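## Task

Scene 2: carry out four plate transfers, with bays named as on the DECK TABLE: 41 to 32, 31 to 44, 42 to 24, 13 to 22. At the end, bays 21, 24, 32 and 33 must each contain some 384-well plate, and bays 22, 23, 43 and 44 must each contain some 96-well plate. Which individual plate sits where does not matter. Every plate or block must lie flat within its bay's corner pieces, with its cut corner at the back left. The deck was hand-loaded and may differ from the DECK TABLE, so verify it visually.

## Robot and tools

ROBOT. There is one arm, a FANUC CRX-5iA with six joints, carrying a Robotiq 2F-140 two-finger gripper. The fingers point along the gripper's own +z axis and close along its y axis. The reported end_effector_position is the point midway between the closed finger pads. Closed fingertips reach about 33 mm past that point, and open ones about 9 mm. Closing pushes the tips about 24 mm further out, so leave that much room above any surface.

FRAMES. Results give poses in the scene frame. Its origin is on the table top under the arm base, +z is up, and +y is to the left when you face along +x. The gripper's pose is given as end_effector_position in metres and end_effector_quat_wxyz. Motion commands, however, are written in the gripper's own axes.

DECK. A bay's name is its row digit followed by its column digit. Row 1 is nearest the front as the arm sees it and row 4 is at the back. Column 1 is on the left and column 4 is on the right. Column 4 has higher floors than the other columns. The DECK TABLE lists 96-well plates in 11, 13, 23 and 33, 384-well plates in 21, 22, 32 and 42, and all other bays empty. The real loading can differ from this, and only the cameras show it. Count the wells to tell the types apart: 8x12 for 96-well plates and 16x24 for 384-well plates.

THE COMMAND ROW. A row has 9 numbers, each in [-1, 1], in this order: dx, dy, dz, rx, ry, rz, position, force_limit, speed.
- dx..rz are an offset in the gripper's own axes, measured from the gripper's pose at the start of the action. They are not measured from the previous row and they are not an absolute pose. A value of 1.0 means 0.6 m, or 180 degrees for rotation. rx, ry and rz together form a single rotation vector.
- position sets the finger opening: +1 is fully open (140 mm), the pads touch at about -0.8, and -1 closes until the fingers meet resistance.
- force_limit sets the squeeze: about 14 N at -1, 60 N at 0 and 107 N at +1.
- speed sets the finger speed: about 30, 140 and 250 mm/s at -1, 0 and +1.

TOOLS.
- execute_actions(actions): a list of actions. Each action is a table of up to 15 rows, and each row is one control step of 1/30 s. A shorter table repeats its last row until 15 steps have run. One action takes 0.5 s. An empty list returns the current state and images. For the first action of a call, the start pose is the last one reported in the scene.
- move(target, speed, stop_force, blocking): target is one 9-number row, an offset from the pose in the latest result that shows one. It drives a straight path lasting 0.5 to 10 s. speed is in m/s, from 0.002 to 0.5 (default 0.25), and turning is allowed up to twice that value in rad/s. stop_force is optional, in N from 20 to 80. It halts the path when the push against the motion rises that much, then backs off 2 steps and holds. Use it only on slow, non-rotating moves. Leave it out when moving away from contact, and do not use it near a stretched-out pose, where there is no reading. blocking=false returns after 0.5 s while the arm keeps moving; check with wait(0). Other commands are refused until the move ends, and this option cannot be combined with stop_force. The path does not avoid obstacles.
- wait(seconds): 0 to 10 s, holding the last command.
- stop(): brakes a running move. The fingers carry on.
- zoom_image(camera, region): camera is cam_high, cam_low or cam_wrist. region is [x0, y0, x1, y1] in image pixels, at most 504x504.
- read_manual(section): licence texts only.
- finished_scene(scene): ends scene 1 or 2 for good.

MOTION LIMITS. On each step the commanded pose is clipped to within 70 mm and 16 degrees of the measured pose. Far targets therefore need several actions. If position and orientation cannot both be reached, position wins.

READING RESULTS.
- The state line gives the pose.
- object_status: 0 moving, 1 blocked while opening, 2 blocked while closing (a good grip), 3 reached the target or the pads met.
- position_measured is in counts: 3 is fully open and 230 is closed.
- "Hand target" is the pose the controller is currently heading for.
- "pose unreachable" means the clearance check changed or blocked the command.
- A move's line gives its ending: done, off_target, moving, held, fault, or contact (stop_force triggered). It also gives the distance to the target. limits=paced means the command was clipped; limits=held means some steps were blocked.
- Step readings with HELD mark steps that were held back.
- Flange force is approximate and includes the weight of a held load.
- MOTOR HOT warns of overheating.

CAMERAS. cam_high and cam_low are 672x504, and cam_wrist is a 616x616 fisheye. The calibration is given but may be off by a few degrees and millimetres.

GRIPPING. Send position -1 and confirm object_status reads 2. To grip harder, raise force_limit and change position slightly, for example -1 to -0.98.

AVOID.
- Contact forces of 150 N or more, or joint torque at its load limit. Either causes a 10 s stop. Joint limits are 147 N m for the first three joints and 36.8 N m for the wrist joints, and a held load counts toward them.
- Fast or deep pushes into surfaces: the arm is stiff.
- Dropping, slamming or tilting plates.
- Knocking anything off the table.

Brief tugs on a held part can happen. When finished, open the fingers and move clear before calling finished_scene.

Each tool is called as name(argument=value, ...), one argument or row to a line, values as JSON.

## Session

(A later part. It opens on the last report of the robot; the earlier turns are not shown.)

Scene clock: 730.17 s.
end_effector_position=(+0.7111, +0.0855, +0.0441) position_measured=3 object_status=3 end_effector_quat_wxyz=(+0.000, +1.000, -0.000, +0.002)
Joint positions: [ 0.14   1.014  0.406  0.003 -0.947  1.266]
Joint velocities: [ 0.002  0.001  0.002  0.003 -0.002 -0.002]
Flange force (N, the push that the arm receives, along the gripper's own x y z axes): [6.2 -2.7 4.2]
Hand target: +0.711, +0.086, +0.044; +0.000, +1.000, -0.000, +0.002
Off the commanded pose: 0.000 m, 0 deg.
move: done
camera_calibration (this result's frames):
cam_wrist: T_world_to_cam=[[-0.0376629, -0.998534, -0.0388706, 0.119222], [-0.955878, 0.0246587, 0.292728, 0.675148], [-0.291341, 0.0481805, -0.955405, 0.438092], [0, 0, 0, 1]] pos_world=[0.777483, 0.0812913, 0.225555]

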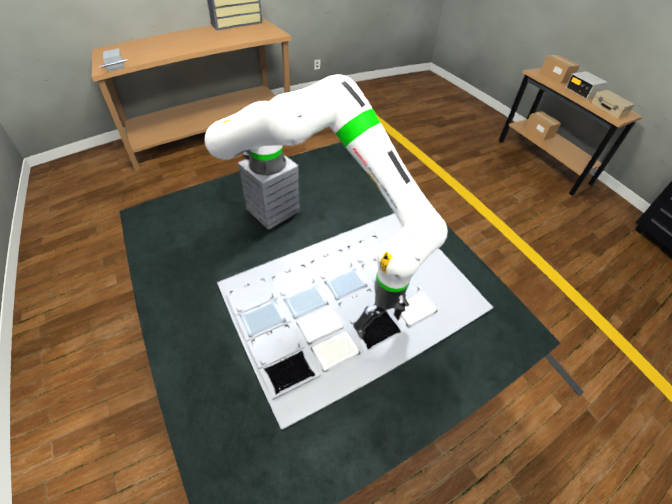

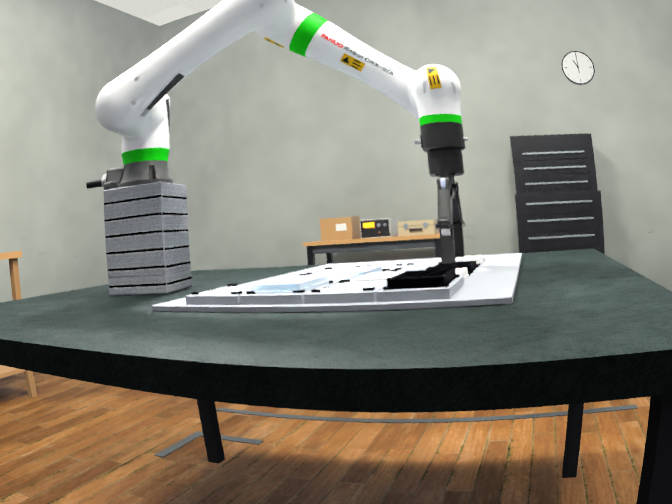

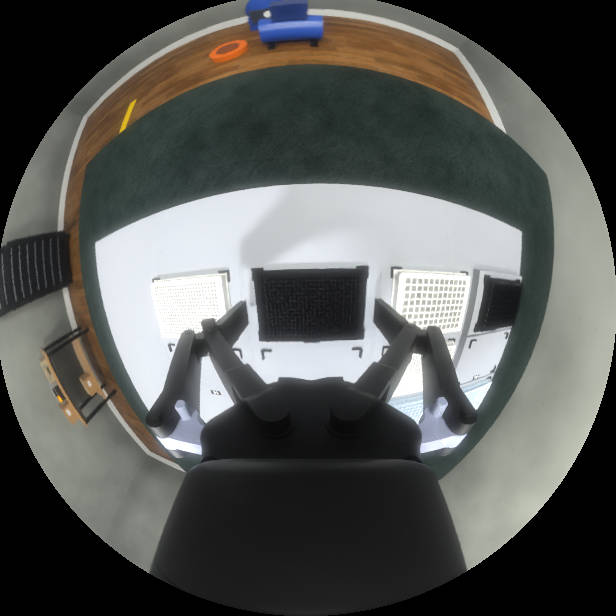

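execute_actions(
  actions=[
    [[0.00002,0,0.0007,0,0,0,1,-0.8,0.5],[0.00005,0,0.0027,0,0,0,1,-0.8,0.5],[0.00008,0,0.0054,0,0,0,1,-0.8,0.5],[0.0001,0,0.0081,0,0,0,1,-0.8,0.5],[0.00012,0,0.0106,0,0,0,1,-0.8,0.5],[0.00015,0,0.0124,0,0,0,1,-0.8,0.5],[0.00015,0,0.0133,0,0,0,1,-0.8,0.5],[0.00015,0,0.0135,0,0,0,-1,-0.8,-0.5]],
    [[0,0,0,0,0,0,-1,-0.8,-0.5],[0,0,-0.0006,0,0,0,-1,-0.8,-0.5],[0,0,-0.0012,0,0,0,-1,-0.8,-0.5],[0,0,-0.002,0,0,0,-1,-0.8,-0.5],[0,0,-0.0032,0,0,0,-1,-0.8,-0.5],[0,0,-0.0048,0,0,0,-0.98,0.1,-0.8],[0,0,-0.0066,0,0,0,-0.98,0.1,-0.8],[0,0,-0.0085,0,0,0,-0.98,0.1,-0.8],[0,0,-0.0102,0,0,0,-0.98,0.1,-0.8],[0,0,-0.0115,0,0,0,-0.98,0.1,-0.8],[0,0,-0.0123,0,0,0,-0.98,0.1,-0.8],[0,0,-0.0126,0,0,0,-0.98,0.1,-0.8]],
  ],
)

Scene clock: 754.17 s.
end_effector_position=(+0.7113, +0.0855, +0.0434) position_measured=41 object_status=2 end_effector_quat_wxyz=(+0.000, +1.000, -0.000, +0.002)
Joint positions: [ 0.14   1.015  0.406  0.003 -0.946  1.266]
Joint velocities: [-0.    -0.007 -0.001 -0.001 -0.005 -0.   ]
Flange force (N, the push that the arm receives, along the gripper's own x y z axes): [-0.5 -0.6 2.1]
Flange force at the end of the 1st action (N, along the gripper's axes at the end of the call): [-8.9 1.6 -9.8]
Hand target: +0.711, +0.086, +0.044; +0.000, +1.000, -0.000, +0.002
Off the commanded pose: 0.000 m, 0 deg.
Step readings (end_effector_position; steps 1 to 15: 1st action; 16 to 30: 2nd action):
0: (+0.7111, +0.0856, +0.0441)
1: (+0.7111, +0.0856, +0.0441)
2: (+0.7110, +0.0856, +0.0440)
4: (+0.7111, +0.0856, +0.0426)
8: (+0.7111, +0.0856, +0.0378)
15: (+0.7113, +0.0856, +0.0361)
16: (+0.7113, +0.0856, +0.0362)
17: (+0.7114, +0.0856, +0.0362)
19: (+0.7114, +0.0856, +0.0364)
23: (+0.7112, +0.0855, +0.0384)
30: end_effector_position above
camera_calibration (this result's frames):
cam_wrist: T_world_to_cam=[[-0.0374968, -0.998545, -0.0387424, 0.11907], [-0.955913, 0.0245425, 0.292623, 0.67555], [-0.291247, 0.0480069, -0.955443, 0.437391], [0, 0, 0, 1]] pos_world=[0.77762, 0.0813191, 0.224833]

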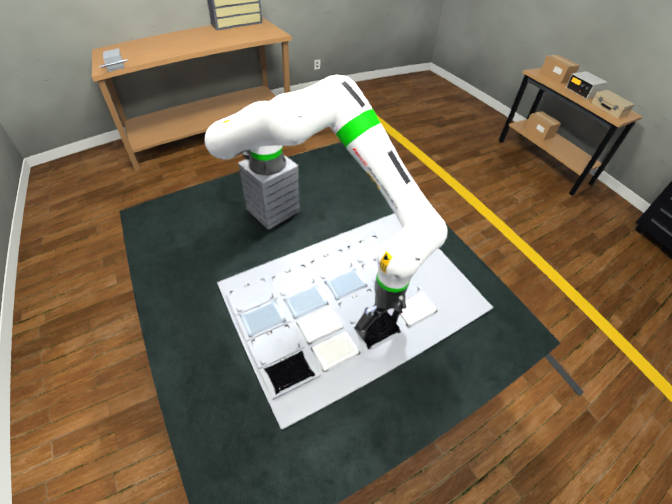

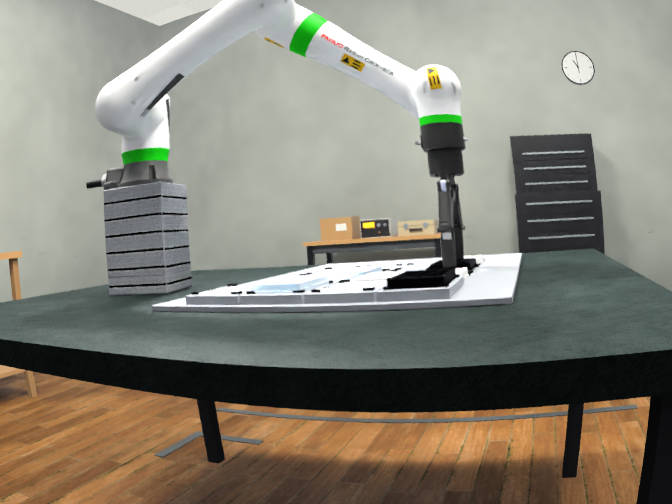

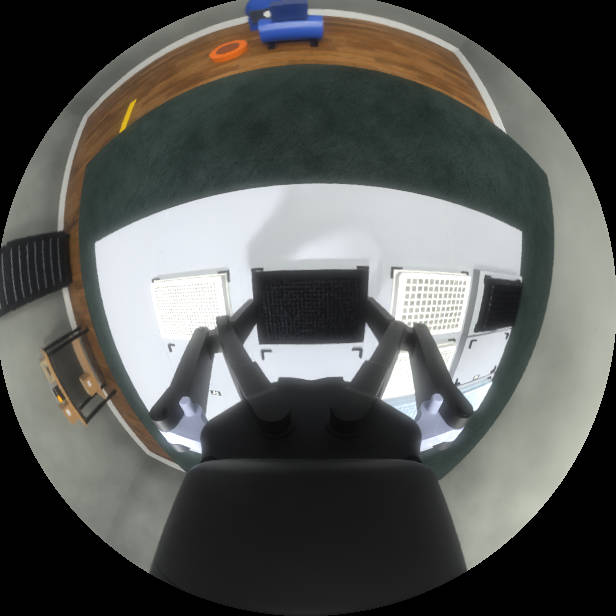

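move(
  target=[-0.1787, 0.0007, 0.0028, 0, 0, 0, -0.98, 0.1, -0.8],
  speed=0.25,
)

Scene clock: 769.60 s.
end_effector_position=(+0.6041, +0.0850, +0.0411) position_measured=41 object_status=2 end_effector_quat_wxyz=(+0.000, +1.000, -0.000, +0.002)
Joint positions: [ 0.193  0.816 -0.002  0.005 -0.736  1.21 ]
Joint velocities: [ 0.003 -0.003 -0.007  0.003  0.007 -0.005]
Flange force (N, the push that the arm receives, along the gripper's own x y z axes): [-0.6 -2.0 2.3]
Hand target: +0.604, +0.085, +0.041; +0.000, +1.000, -0.000, +0.002
Off the commanded pose: 0.000 m, 0 deg.
move: done
camera_calibration (this result's frames):
cam_wrist: T_world_to_cam=[[-0.0379116, -0.998541, -0.0384397, 0.114713], [-0.95583, 0.0250163, 0.292853, 0.573636], [-0.291464, 0.0478444, -0.955384, 0.404197], [0, 0, 0, 1]] pos_world=[0.670457, 0.0808566, 0.222582]

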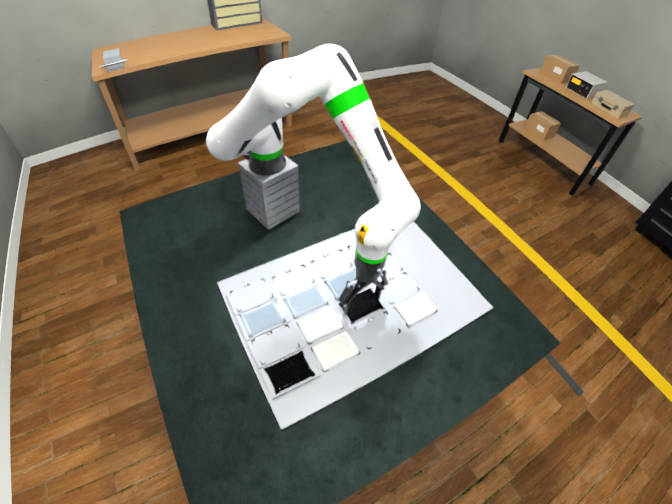

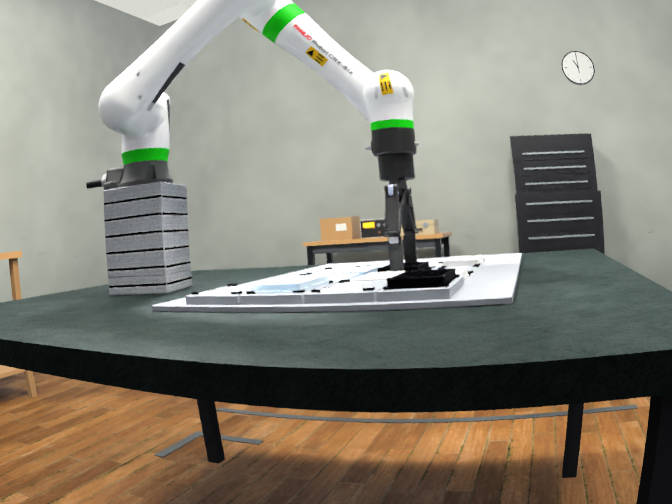

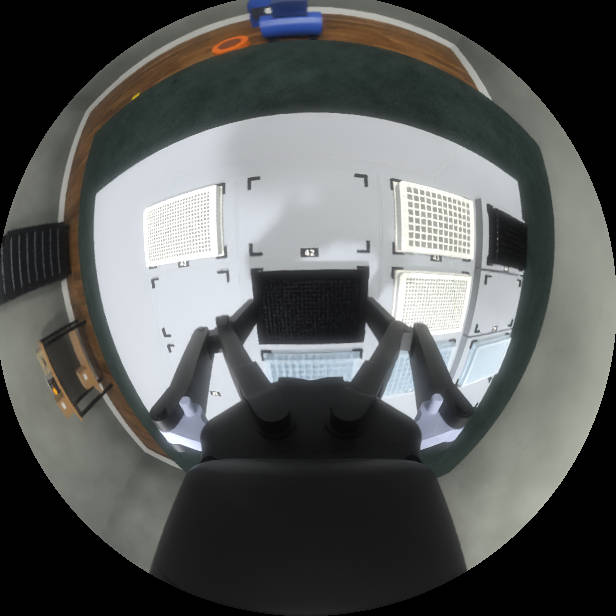

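execute_actions(
  actions=[],
)

zoom_image(
  camera="cam_wrist",
  region=[240, 235, 300, 285],
)

zoom_image(
  camera="cam_wrist",
  region=[335, 235, 395, 285],
)

Scene clock: 776.77 s.
end_effector_position=(+0.6040, +0.0851, +0.0412) position_measured=41 object_status=2 end_effector_quat_wxyz=(+0.000, +1.000, -0.000, +0.002)
Joint positions: [ 0.193  0.816 -0.003  0.005 -0.736  1.21 ]
Joint velocities: [-0.001 -0.    -0.    -0.    -0.001  0.001]
Flange force (N, the push that the arm receives, along the gripper's own x y z axes): [1.7 0.0 4.1]
Hand target: +0.604, +0.085, +0.041; +0.000, +1.000, -0.000, +0.002
Off the commanded pose: 0.000 m, 0 deg.
camera_calibration (this result's frames):
cam_wrist: T_world_to_cam=[[-0.0379146, -0.998543, -0.0383888, 0.114734], [-0.955903, 0.0250461, 0.292613, 0.573655], [-0.291225, 0.0477903, -0.95546, 0.404091], [0, 0, 0, 1]] pos_world=[0.67039, 0.0808872, 0.222639]

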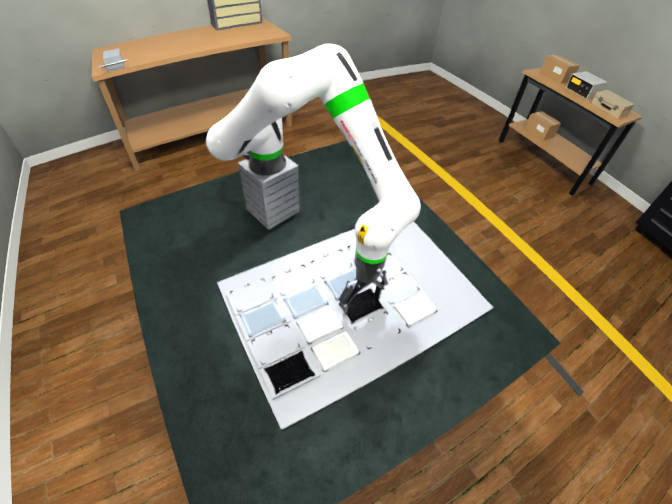

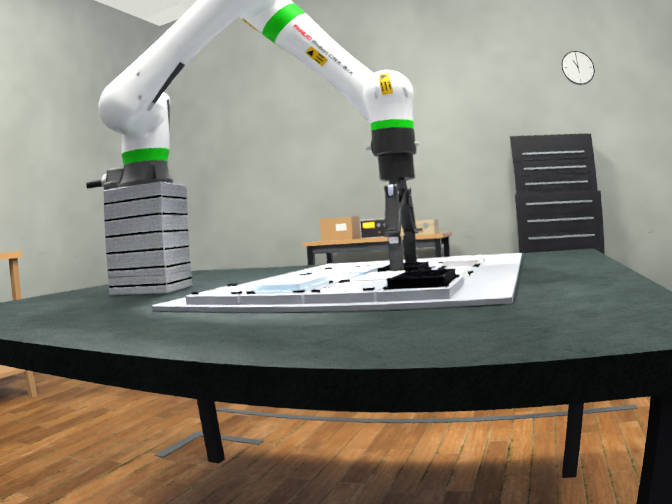

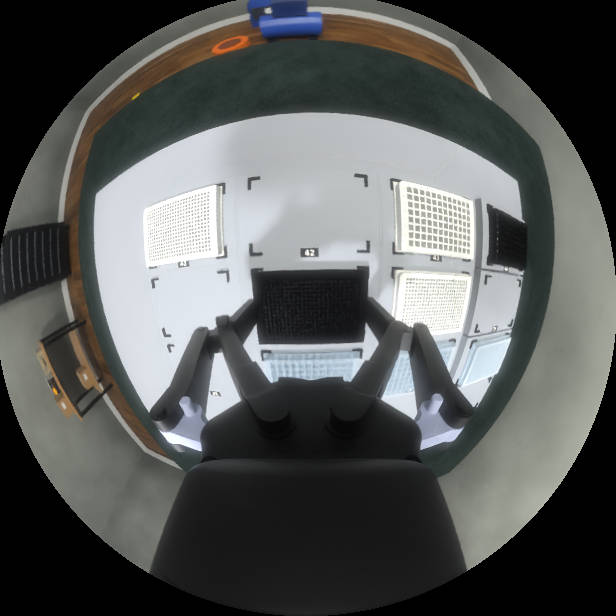

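Region (240, 235, 300, 285) of cam_wrist's 616x616 image, scaled by 8.400, with more detail than that image has.

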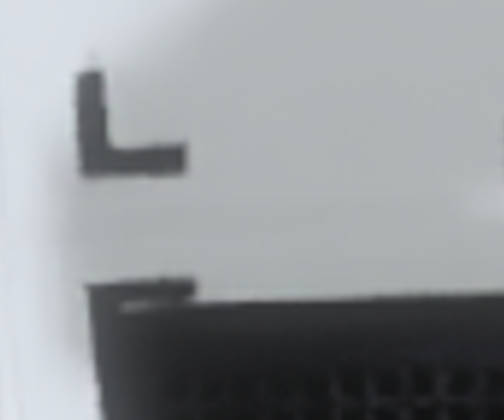

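Region (335, 235, 395, 285) of cam_wrist's 616x616 image, scaled by 8.400, with more detail than that image has.

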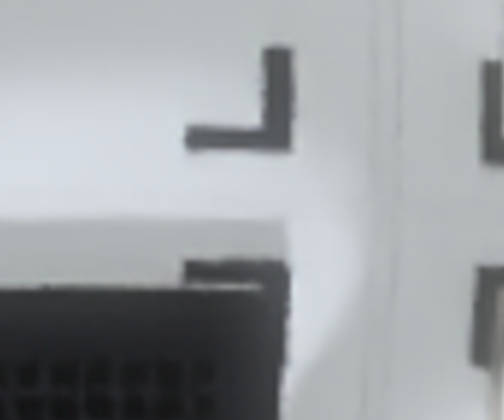

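move(
  target=[-0.0003, -0.0001, 0.0103, 0, 0, -0.0001, -0.98, 0.1, -0.8],
  speed=0.007,
  stop_force=20,
)

Scene clock: 783.83 s.
end_effector_position=(+0.6041, +0.0851, +0.0363) position_measured=41 object_status=2 end_effector_quat_wxyz=(+0.000, +1.000, -0.000, +0.002)
Joint positions: [ 0.193  0.825 -0.002  0.005 -0.728  1.21 ]
Joint velocities: [ 0.    -0.001 -0.    -0.001 -0.004 -0.   ]
Flange force (N, the push that the arm receives, along the gripper's own x y z axes): [-4.0 0.2 -20.2]
Hand target: +0.604, +0.085, +0.036; +0.000, +1.000, -0.000, +0.002
Off the commanded pose: 0.001 m, 0 deg.
move: contact
camera_calibration (this result's frames):
cam_wrist: T_world_to_cam=[[-0.0375879, -0.998556, -0.0383859, 0.11442], [-0.955984, 0.0247461, 0.292374, 0.575198], [-0.291002, 0.047686, -0.955533, 0.399265], [0, 0, 0, 1]] pos_world=[0.670368, 0.0809811, 0.21773]

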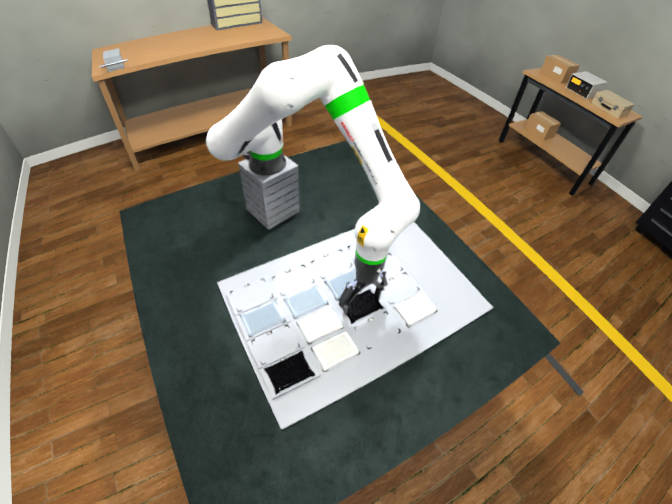

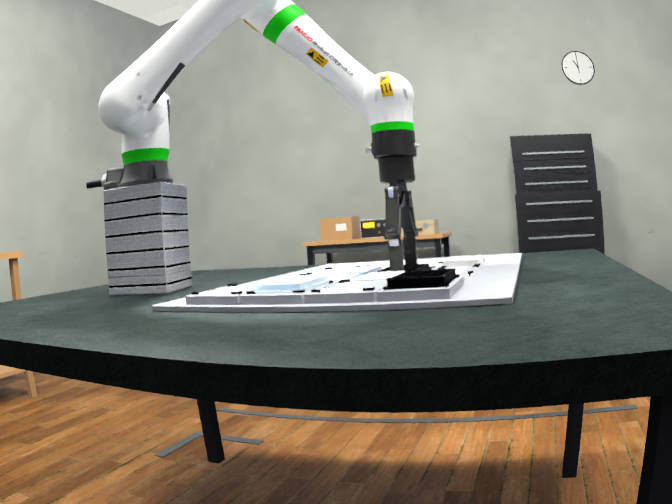

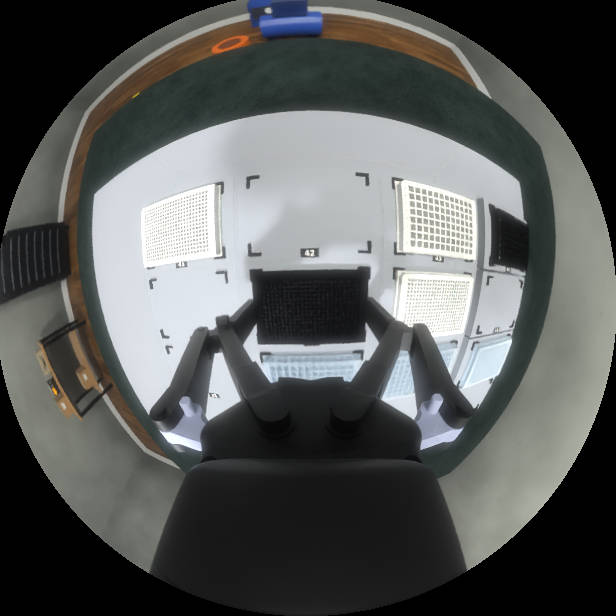

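execute_actions(
  actions=[
    [[0,0,-0.0005,0,0,0,1,-0.8,0.5],[0,0,-0.0005,0,0,0,1,-0.8,0.5],[0,0,-0.0005,0,0,0,1,-0.8,0.5],[0,0,-0.0012,0,0,0,1,-0.8,0.5],[0,0,-0.0025,0,0,0,1,-0.8,0.5],[0,0,-0.0043,0,0,0,1,-0.8,0.5],[0,0,-0.0065,0,0,0,1,-0.8,0.5],[0,0,-0.0088,0,0,0,1,-0.8,0.5],[0,0,-0.011,0,0,0,1,-0.8,0.5],[0,0,-0.0127,0,0,0,1,-0.8,0.5],[0,0,-0.0138,0,0,0,1,-0.8,0.5],[0,0,-0.0142,0,0,0,1,-0.8,0.5]],
  ],
)

Scene clock: 795.37 s.
end_effector_position=(+0.6040, +0.0851, +0.0444) position_measured=3 object_status=3 end_effector_quat_wxyz=(+0.000, +1.000, -0.000, +0.002)
Joint positions: [ 0.193  0.81  -0.004  0.005 -0.741  1.21 ]
Joint velocities: [ 0.001 -0.01  -0.002  0.    -0.01  -0.001]
Flange force (N, the push that the arm receives, along the gripper's own x y z axes): [-0.6 -2.1 0.1]
Hand target: +0.604, +0.085, +0.045; +0.000, +1.000, -0.000, +0.002
Off the commanded pose: 0.000 m, 0 deg.
Step readings (end_effector_position):
0: (+0.6040, +0.0851, +0.0364)
1: (+0.6040, +0.0851, +0.0364)
2: (+0.6039, +0.0851, +0.0364)
4: (+0.6039, +0.0851, +0.0364)
8: (+0.6040, +0.0852, +0.0384)
15: end_effector_position above
camera_calibration (this result's frames):
cam_wrist: T_world_to_cam=[[-0.0376852, -0.99855, -0.0384416, 0.11477], [-0.955986, 0.0248237, 0.29236, 0.572791], [-0.290982, 0.0477673, -0.955535, 0.406997], [0, 0, 0, 1]] pos_world=[0.670334, 0.080944, 0.225851]

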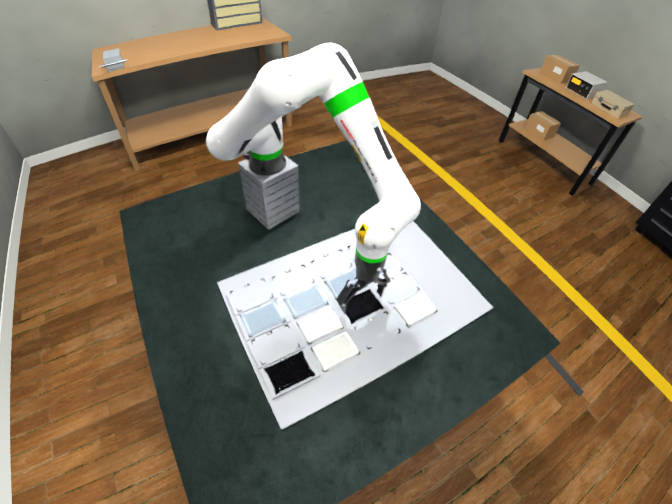

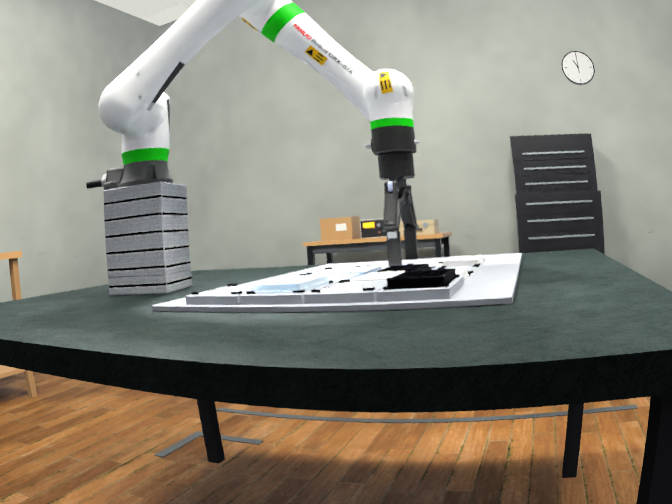

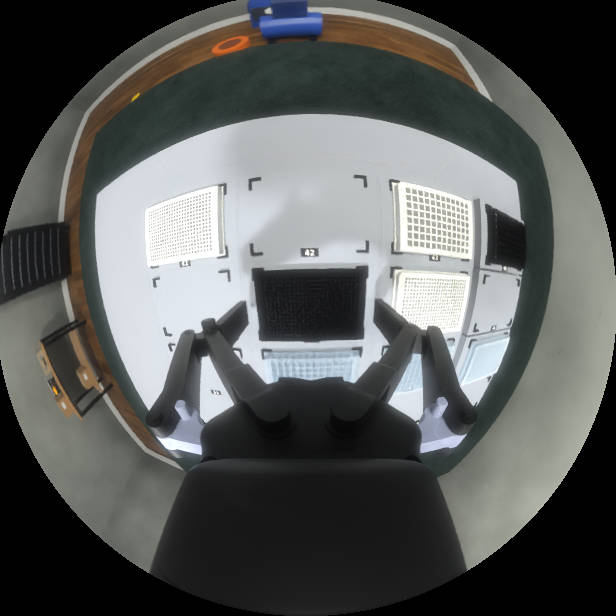

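move(
  target=[0.1773, -0.2748, 0.0002, 0, 0, 0, 1, -0.8, 0.5],
  speed=0.4,
)

Scene clock: 807.90 s.
end_effector_position=(+0.7103, +0.2501, +0.0445) position_measured=3 object_status=3 end_effector_quat_wxyz=(+0.000, +1.000, +0.000, +0.002)
Joint positions: [ 0.351  1.1    0.578  0.006 -1.034  1.054]
Joint velocities: [-0.001  0.005  0.012 -0.    -0.009  0.001]
Flange force (N, the push that the arm receives, along the gripper's own x y z axes): [7.2 -2.8 3.3]
Hand target: +0.710, +0.250, +0.044; +0.000, +1.000, -0.000, +0.002
Off the commanded pose: 0.000 m, 0 deg.
move: done; limits=paced
camera_calibration (this result's frames):
cam_wrist: T_world_to_cam=[[-0.0370556, -0.998556, -0.0388885, 0.283079], [-0.955924, 0.0240774, 0.292624, 0.670409], [-0.291265, 0.0480178, -0.955436, 0.430258], [0, 0, 0, 1]] pos_world=[0.776669, 0.245869, 0.225914]

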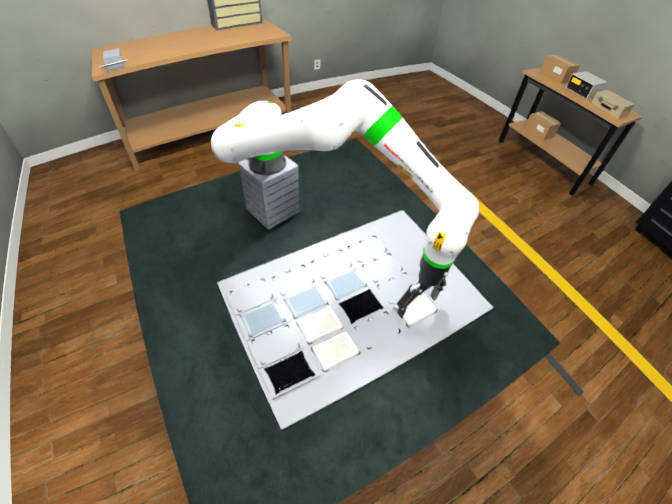

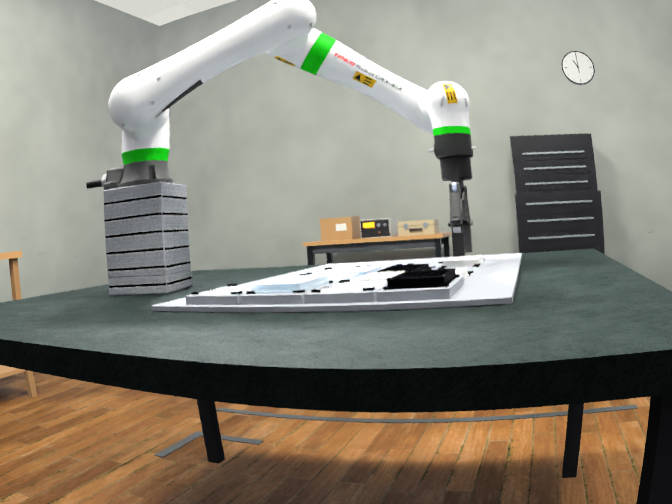

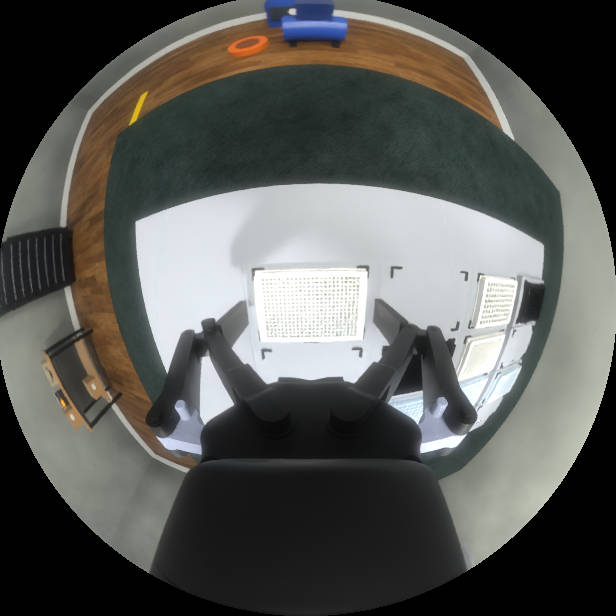

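execute_actions(
  actions=[],
)

zoom_image(
  camera="cam_wrist",
  region=[240, 235, 300, 285],
)

zoom_image(
  camera="cam_wrist",
  region=[335, 235, 395, 285],
)

Scene clock: 814.83 s.
end_effector_position=(+0.7104, +0.2501, +0.0444) position_measured=3 object_status=3 end_effector_quat_wxyz=(+0.000, +1.000, -0.000, +0.002)
Joint positions: [ 0.351  1.1    0.579  0.006 -1.034  1.054]
Joint velocities: [ 0.001 -0.    -0.001  0.    -0.002 -0.   ]
Flange force (N, the push that the arm receives, along the gripper's own x y z axes): [11.3 -5.2 2.4]
Hand target: +0.710, +0.250, +0.044; +0.000, +1.000, -0.000, +0.002
Off the commanded pose: 0.000 m, 0 deg.
camera_calibration (this result's frames):
cam_wrist: T_world_to_cam=[[-0.0371058, -0.998557, -0.0388205, 0.283105], [-0.955847, 0.0241328, 0.292873, 0.670383], [-0.291514, 0.0479737, -0.955363, 0.430427], [0, 0, 0, 1]] pos_world=[0.776763, 0.245869, 0.225867]

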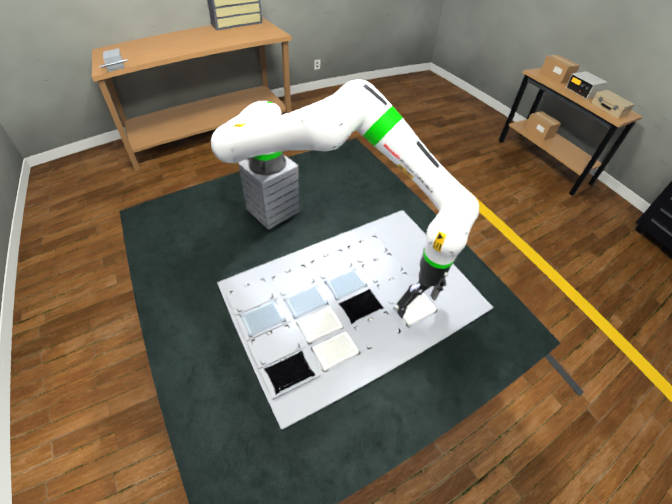

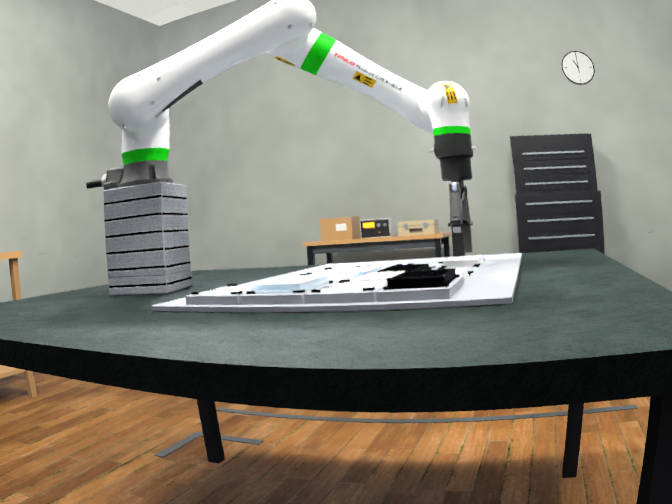

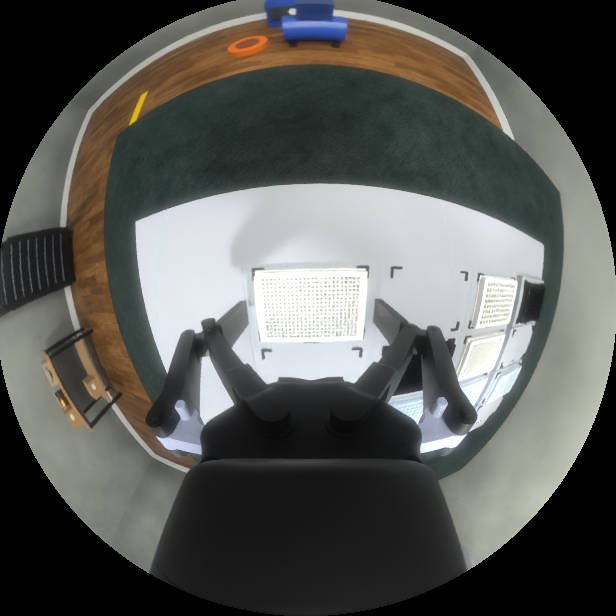

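Region (240, 235, 300, 285) of cam_wrist's 616x616 image, scaled by 8.400, with more detail than that image has.

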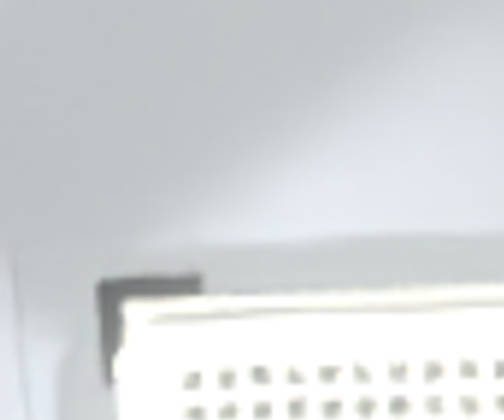

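Region (335, 235, 395, 285) of cam_wrist's 616x616 image, scaled by 8.400, with more detail than that image has.

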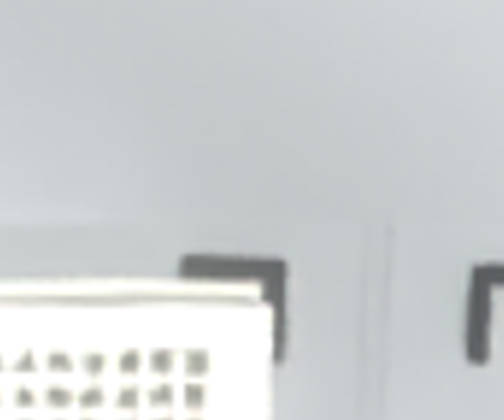

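execute_actions(
  actions=[
    [[0.00002,0.00002,0.0007,0,0,0,1,-0.8,0.5],[0.00006,0.00008,0.0028,0,0,0,1,-0.8,0.5],[0.00012,0.00016,0.0056,0,0,0,1,-0.8,0.5],[0.00018,0.00024,0.0084,0,0,0,1,-0.8,0.5],[0.00024,0.00032,0.011,0,0,0,1,-0.8,0.5],[0.00028,0.00037,0.0129,0,0,0,1,-0.8,0.5],[0.0003,0.0004,0.0138,0,0,0,1,-0.8,0.5],[0.0003,0.0004,0.014,0,0,0,-1,-0.8,-0.5]],
    [[0,0,0,0,0,0,-1,-0.8,-0.5],[0,0,-0.0006,0,0,0,-1,-0.8,-0.5],[0,0,-0.0012,0,0,0,-1,-0.8,-0.5],[0,0,-0.002,0,0,0,-1,-0.8,-0.5],[0,0,-0.0032,0,0,0,-1,-0.8,-0.5],[0,0,-0.0048,0,0,0,-0.98,0.1,-0.8],[0,0,-0.0067,0,0,0,-0.98,0.1,-0.8],[0,0,-0.0087,0,0,0,-0.98,0.1,-0.8],[0,0,-0.0106,0,0,0,-0.98,0.1,-0.8],[0,0,-0.0121,0,0,0,-0.98,0.1,-0.8],[0,0,-0.013,0,0,0,-0.98,0.1,-0.8],[0,0,-0.0133,0,0,0,-0.98,0.1,-0.8]],
  ],
)

Scene clock: 827.00 s.
end_effector_position=(+0.7106, +0.2498, +0.0438) position_measured=41 object_status=2 end_effector_quat_wxyz=(+0.000, +1.000, -0.000, +0.002)
Joint positions: [ 0.35   1.102  0.58   0.006 -1.034  1.054]
Joint velocities: [-0.001 -0.007 -0.001  0.001 -0.007 -0.001]
Flange force (N, the push that the arm receives, along the gripper's own x y z axes): [-2.4 -0.2 -0.7]
Flange force at the end of the 1st action (N, along the gripper's axes at the end of the call): [-5.8 0.9 -11.3]
Hand target: +0.711, +0.250, +0.044; +0.000, +1.000, -0.000, +0.002
Off the commanded pose: 0.000 m, 0 deg.
Step readings (end_effector_position; steps 1 to 15: 1st action; 16 to 30: 2nd action):
0: (+0.7104, +0.2501, +0.0444)
1: (+0.7103, +0.2501, +0.0444)
2: (+0.7103, +0.2500, +0.0443)
4: (+0.7104, +0.2500, +0.0429)
8: (+0.7104, +0.2498, +0.0378)
15: (+0.7106, +0.2498, +0.0362)
16: (+0.7107, +0.2499, +0.0362)
17: (+0.7107, +0.2499, +0.0362)
19: (+0.7107, +0.2499, +0.0364)
23: (+0.7105, +0.2497, +0.0384)
30: end_effector_position above
camera_calibration (this result's frames):
cam_wrist: T_world_to_cam=[[-0.0372058, -0.998552, -0.0388556, 0.282863], [-0.955865, 0.0242216, 0.292807, 0.670809], [-0.291442, 0.0480348, -0.955382, 0.429831], [0, 0, 0, 1]] pos_world=[0.776998, 0.245558, 0.225226]

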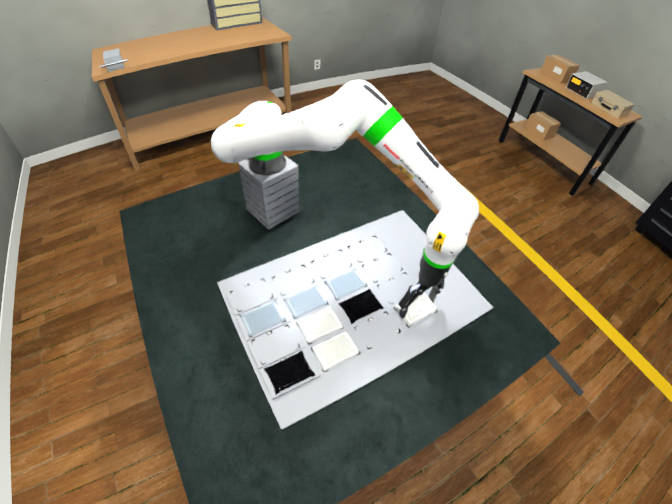

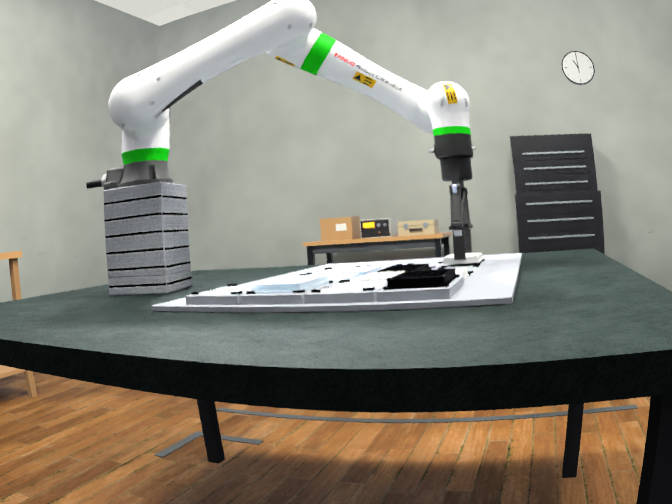

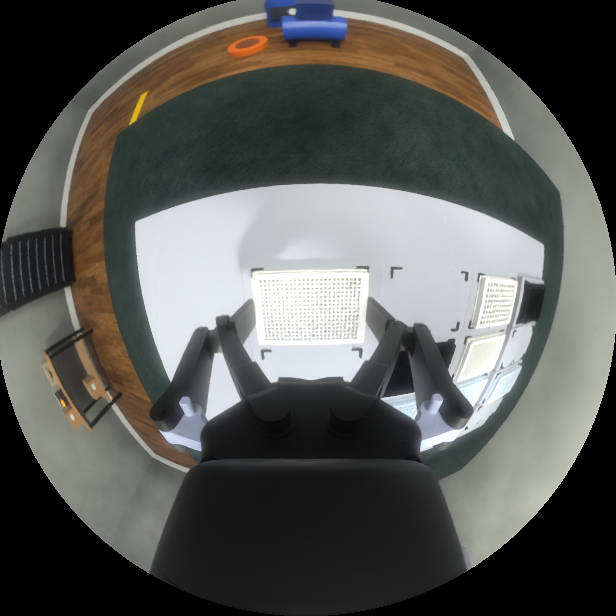

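move(
  target=[-0.3572, 0.0015, 0.0033, 0, 0, 0, -0.98, 0.1, -0.8],
  speed=0.27,
)

Scene clock: 837.33 s.
end_effector_position=(+0.4963, +0.2487, +0.0407) position_measured=41 object_status=2 end_effector_quat_wxyz=(+0.000, +1.000, -0.000, +0.001)
Joint positions: [ 0.541  0.73  -0.185  0.014 -0.643  0.855]
Joint velocities: [ 0.003 -0.003 -0.008  0.007  0.008 -0.008]
Flange force (N, the push that the arm receives, along the gripper's own x y z axes): [5.5 -5.1 1.7]
Hand target: +0.496, +0.249, +0.041; +0.000, +1.000, -0.000, +0.002
Off the commanded pose: 0.000 m, 0 deg.
move: done
camera_calibration (this result's frames):
cam_wrist: T_world_to_cam=[[-0.037963, -0.998549, -0.0381997, 0.274059], [-0.955756, 0.0251239, 0.293087, 0.466617], [-0.291702, 0.0476361, -0.955322, 0.364677], [0, 0, 0, 1]] pos_world=[0.562753, 0.244566, 0.222094]

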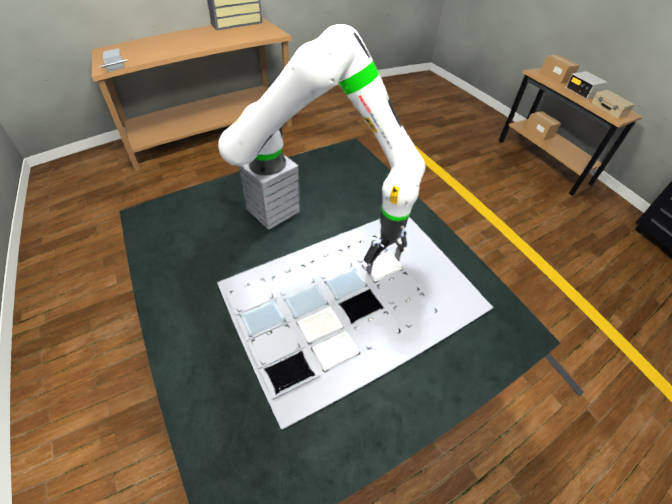

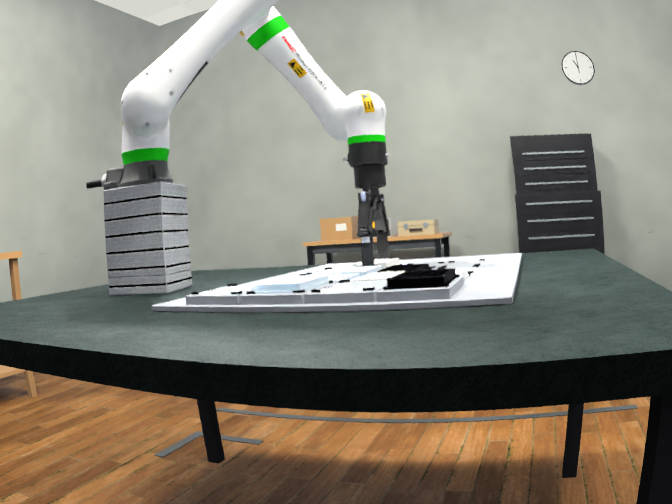

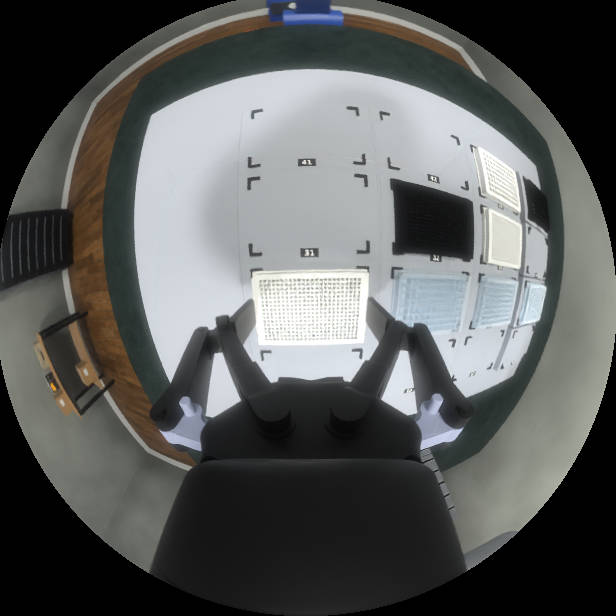

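execute_actions(
  actions=[],
)

zoom_image(
  camera="cam_wrist",
  region=[240, 235, 300, 285],
)

zoom_image(
  camera="cam_wrist",
  region=[335, 235, 395, 285],
)

Scene clock: 844.80 s.
end_effector_position=(+0.4963, +0.2488, +0.0407) position_measured=41 object_status=2 end_effector_quat_wxyz=(+0.000, +1.000, -0.000, +0.002)
Joint positions: [ 0.541  0.73  -0.186  0.014 -0.642  0.854]
Joint velocities: [-0.001  0.    -0.001  0.001  0.001 -0.   ]
Flange force (N, the push that the arm receives, along the gripper's own x y z axes): [1.9 1.5 0.3]
Hand target: +0.496, +0.249, +0.041; +0.000, +1.000, -0.000, +0.002
Off the commanded pose: 0.000 m, 0 deg.
camera_calibration (this result's frames):
cam_wrist: T_world_to_cam=[[-0.0379804, -0.998549, -0.038166, 0.274106], [-0.955849, 0.0251658, 0.292779, 0.466622], [-0.291393, 0.0476008, -0.955418, 0.364574], [0, 0, 0, 1]] pos_world=[0.562666, 0.244612, 0.222166]

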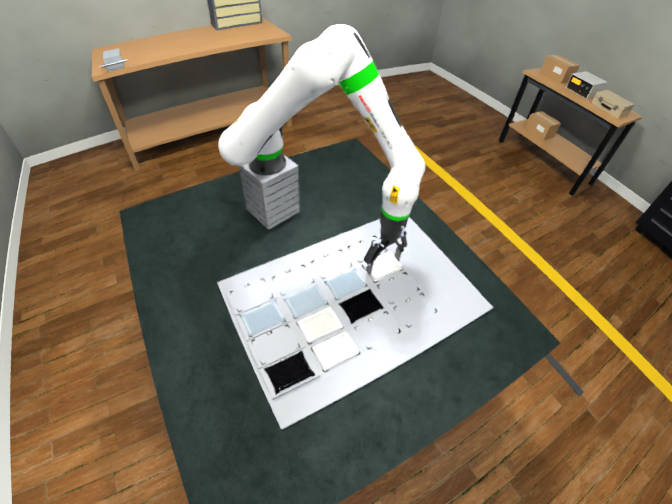

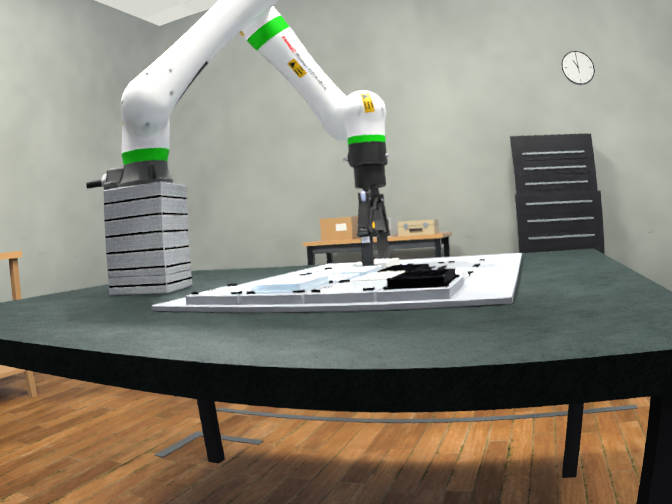

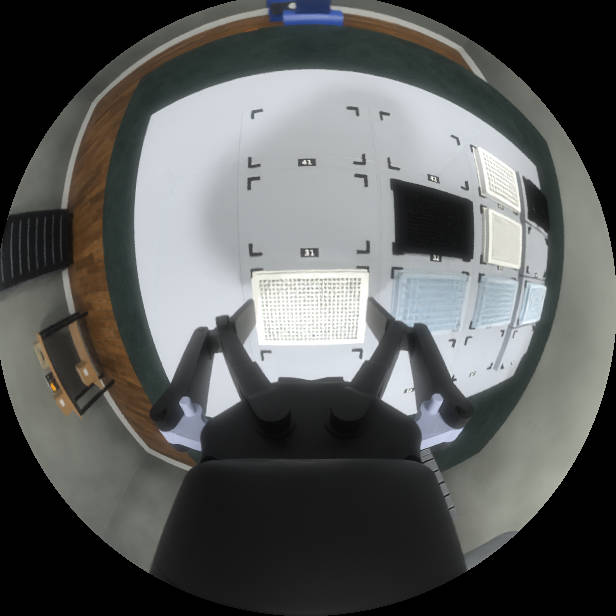

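Region (240, 235, 300, 285) of cam_wrist's 616x616 image, scaled by 8.400, with more detail than that image has.

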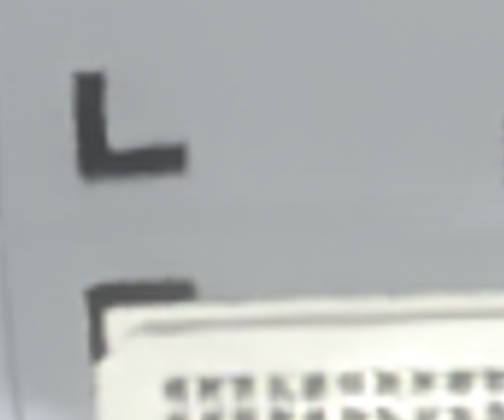

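Region (335, 235, 395, 285) of cam_wrist's 616x616 image, scaled by 8.400, with more detail than that image has.

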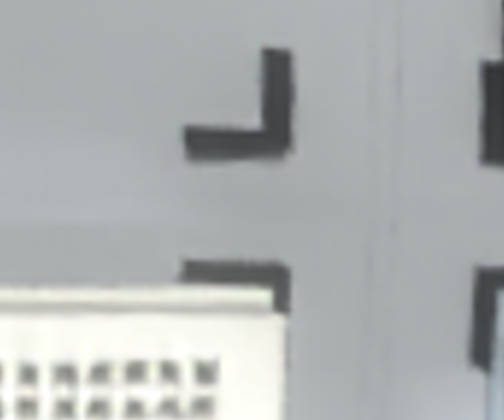

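zoom_image(
  camera="cam_wrist",
  region=[246, 260, 276, 282],
)

zoom_image(
  camera="cam_wrist",
  region=[345, 257, 375, 279],
)

Region (246, 260, 276, 282) of cam_wrist's 616x616 image, scaled by 16.800, with more detail than that image has; it fills the top 370 rows of this view, and the rest is white.

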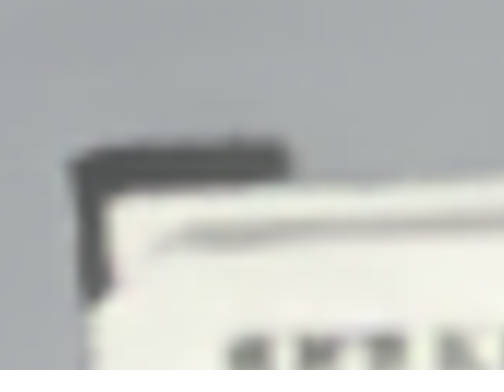

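Region (345, 257, 375, 279) of cam_wrist's 616x616 image, scaled by 16.800, with more detail than that image has; it fills the top 370 rows of this view, and the rest is white.

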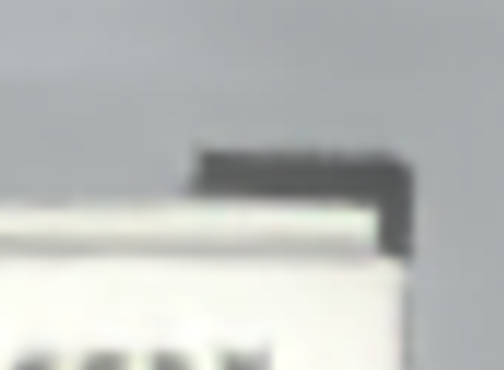

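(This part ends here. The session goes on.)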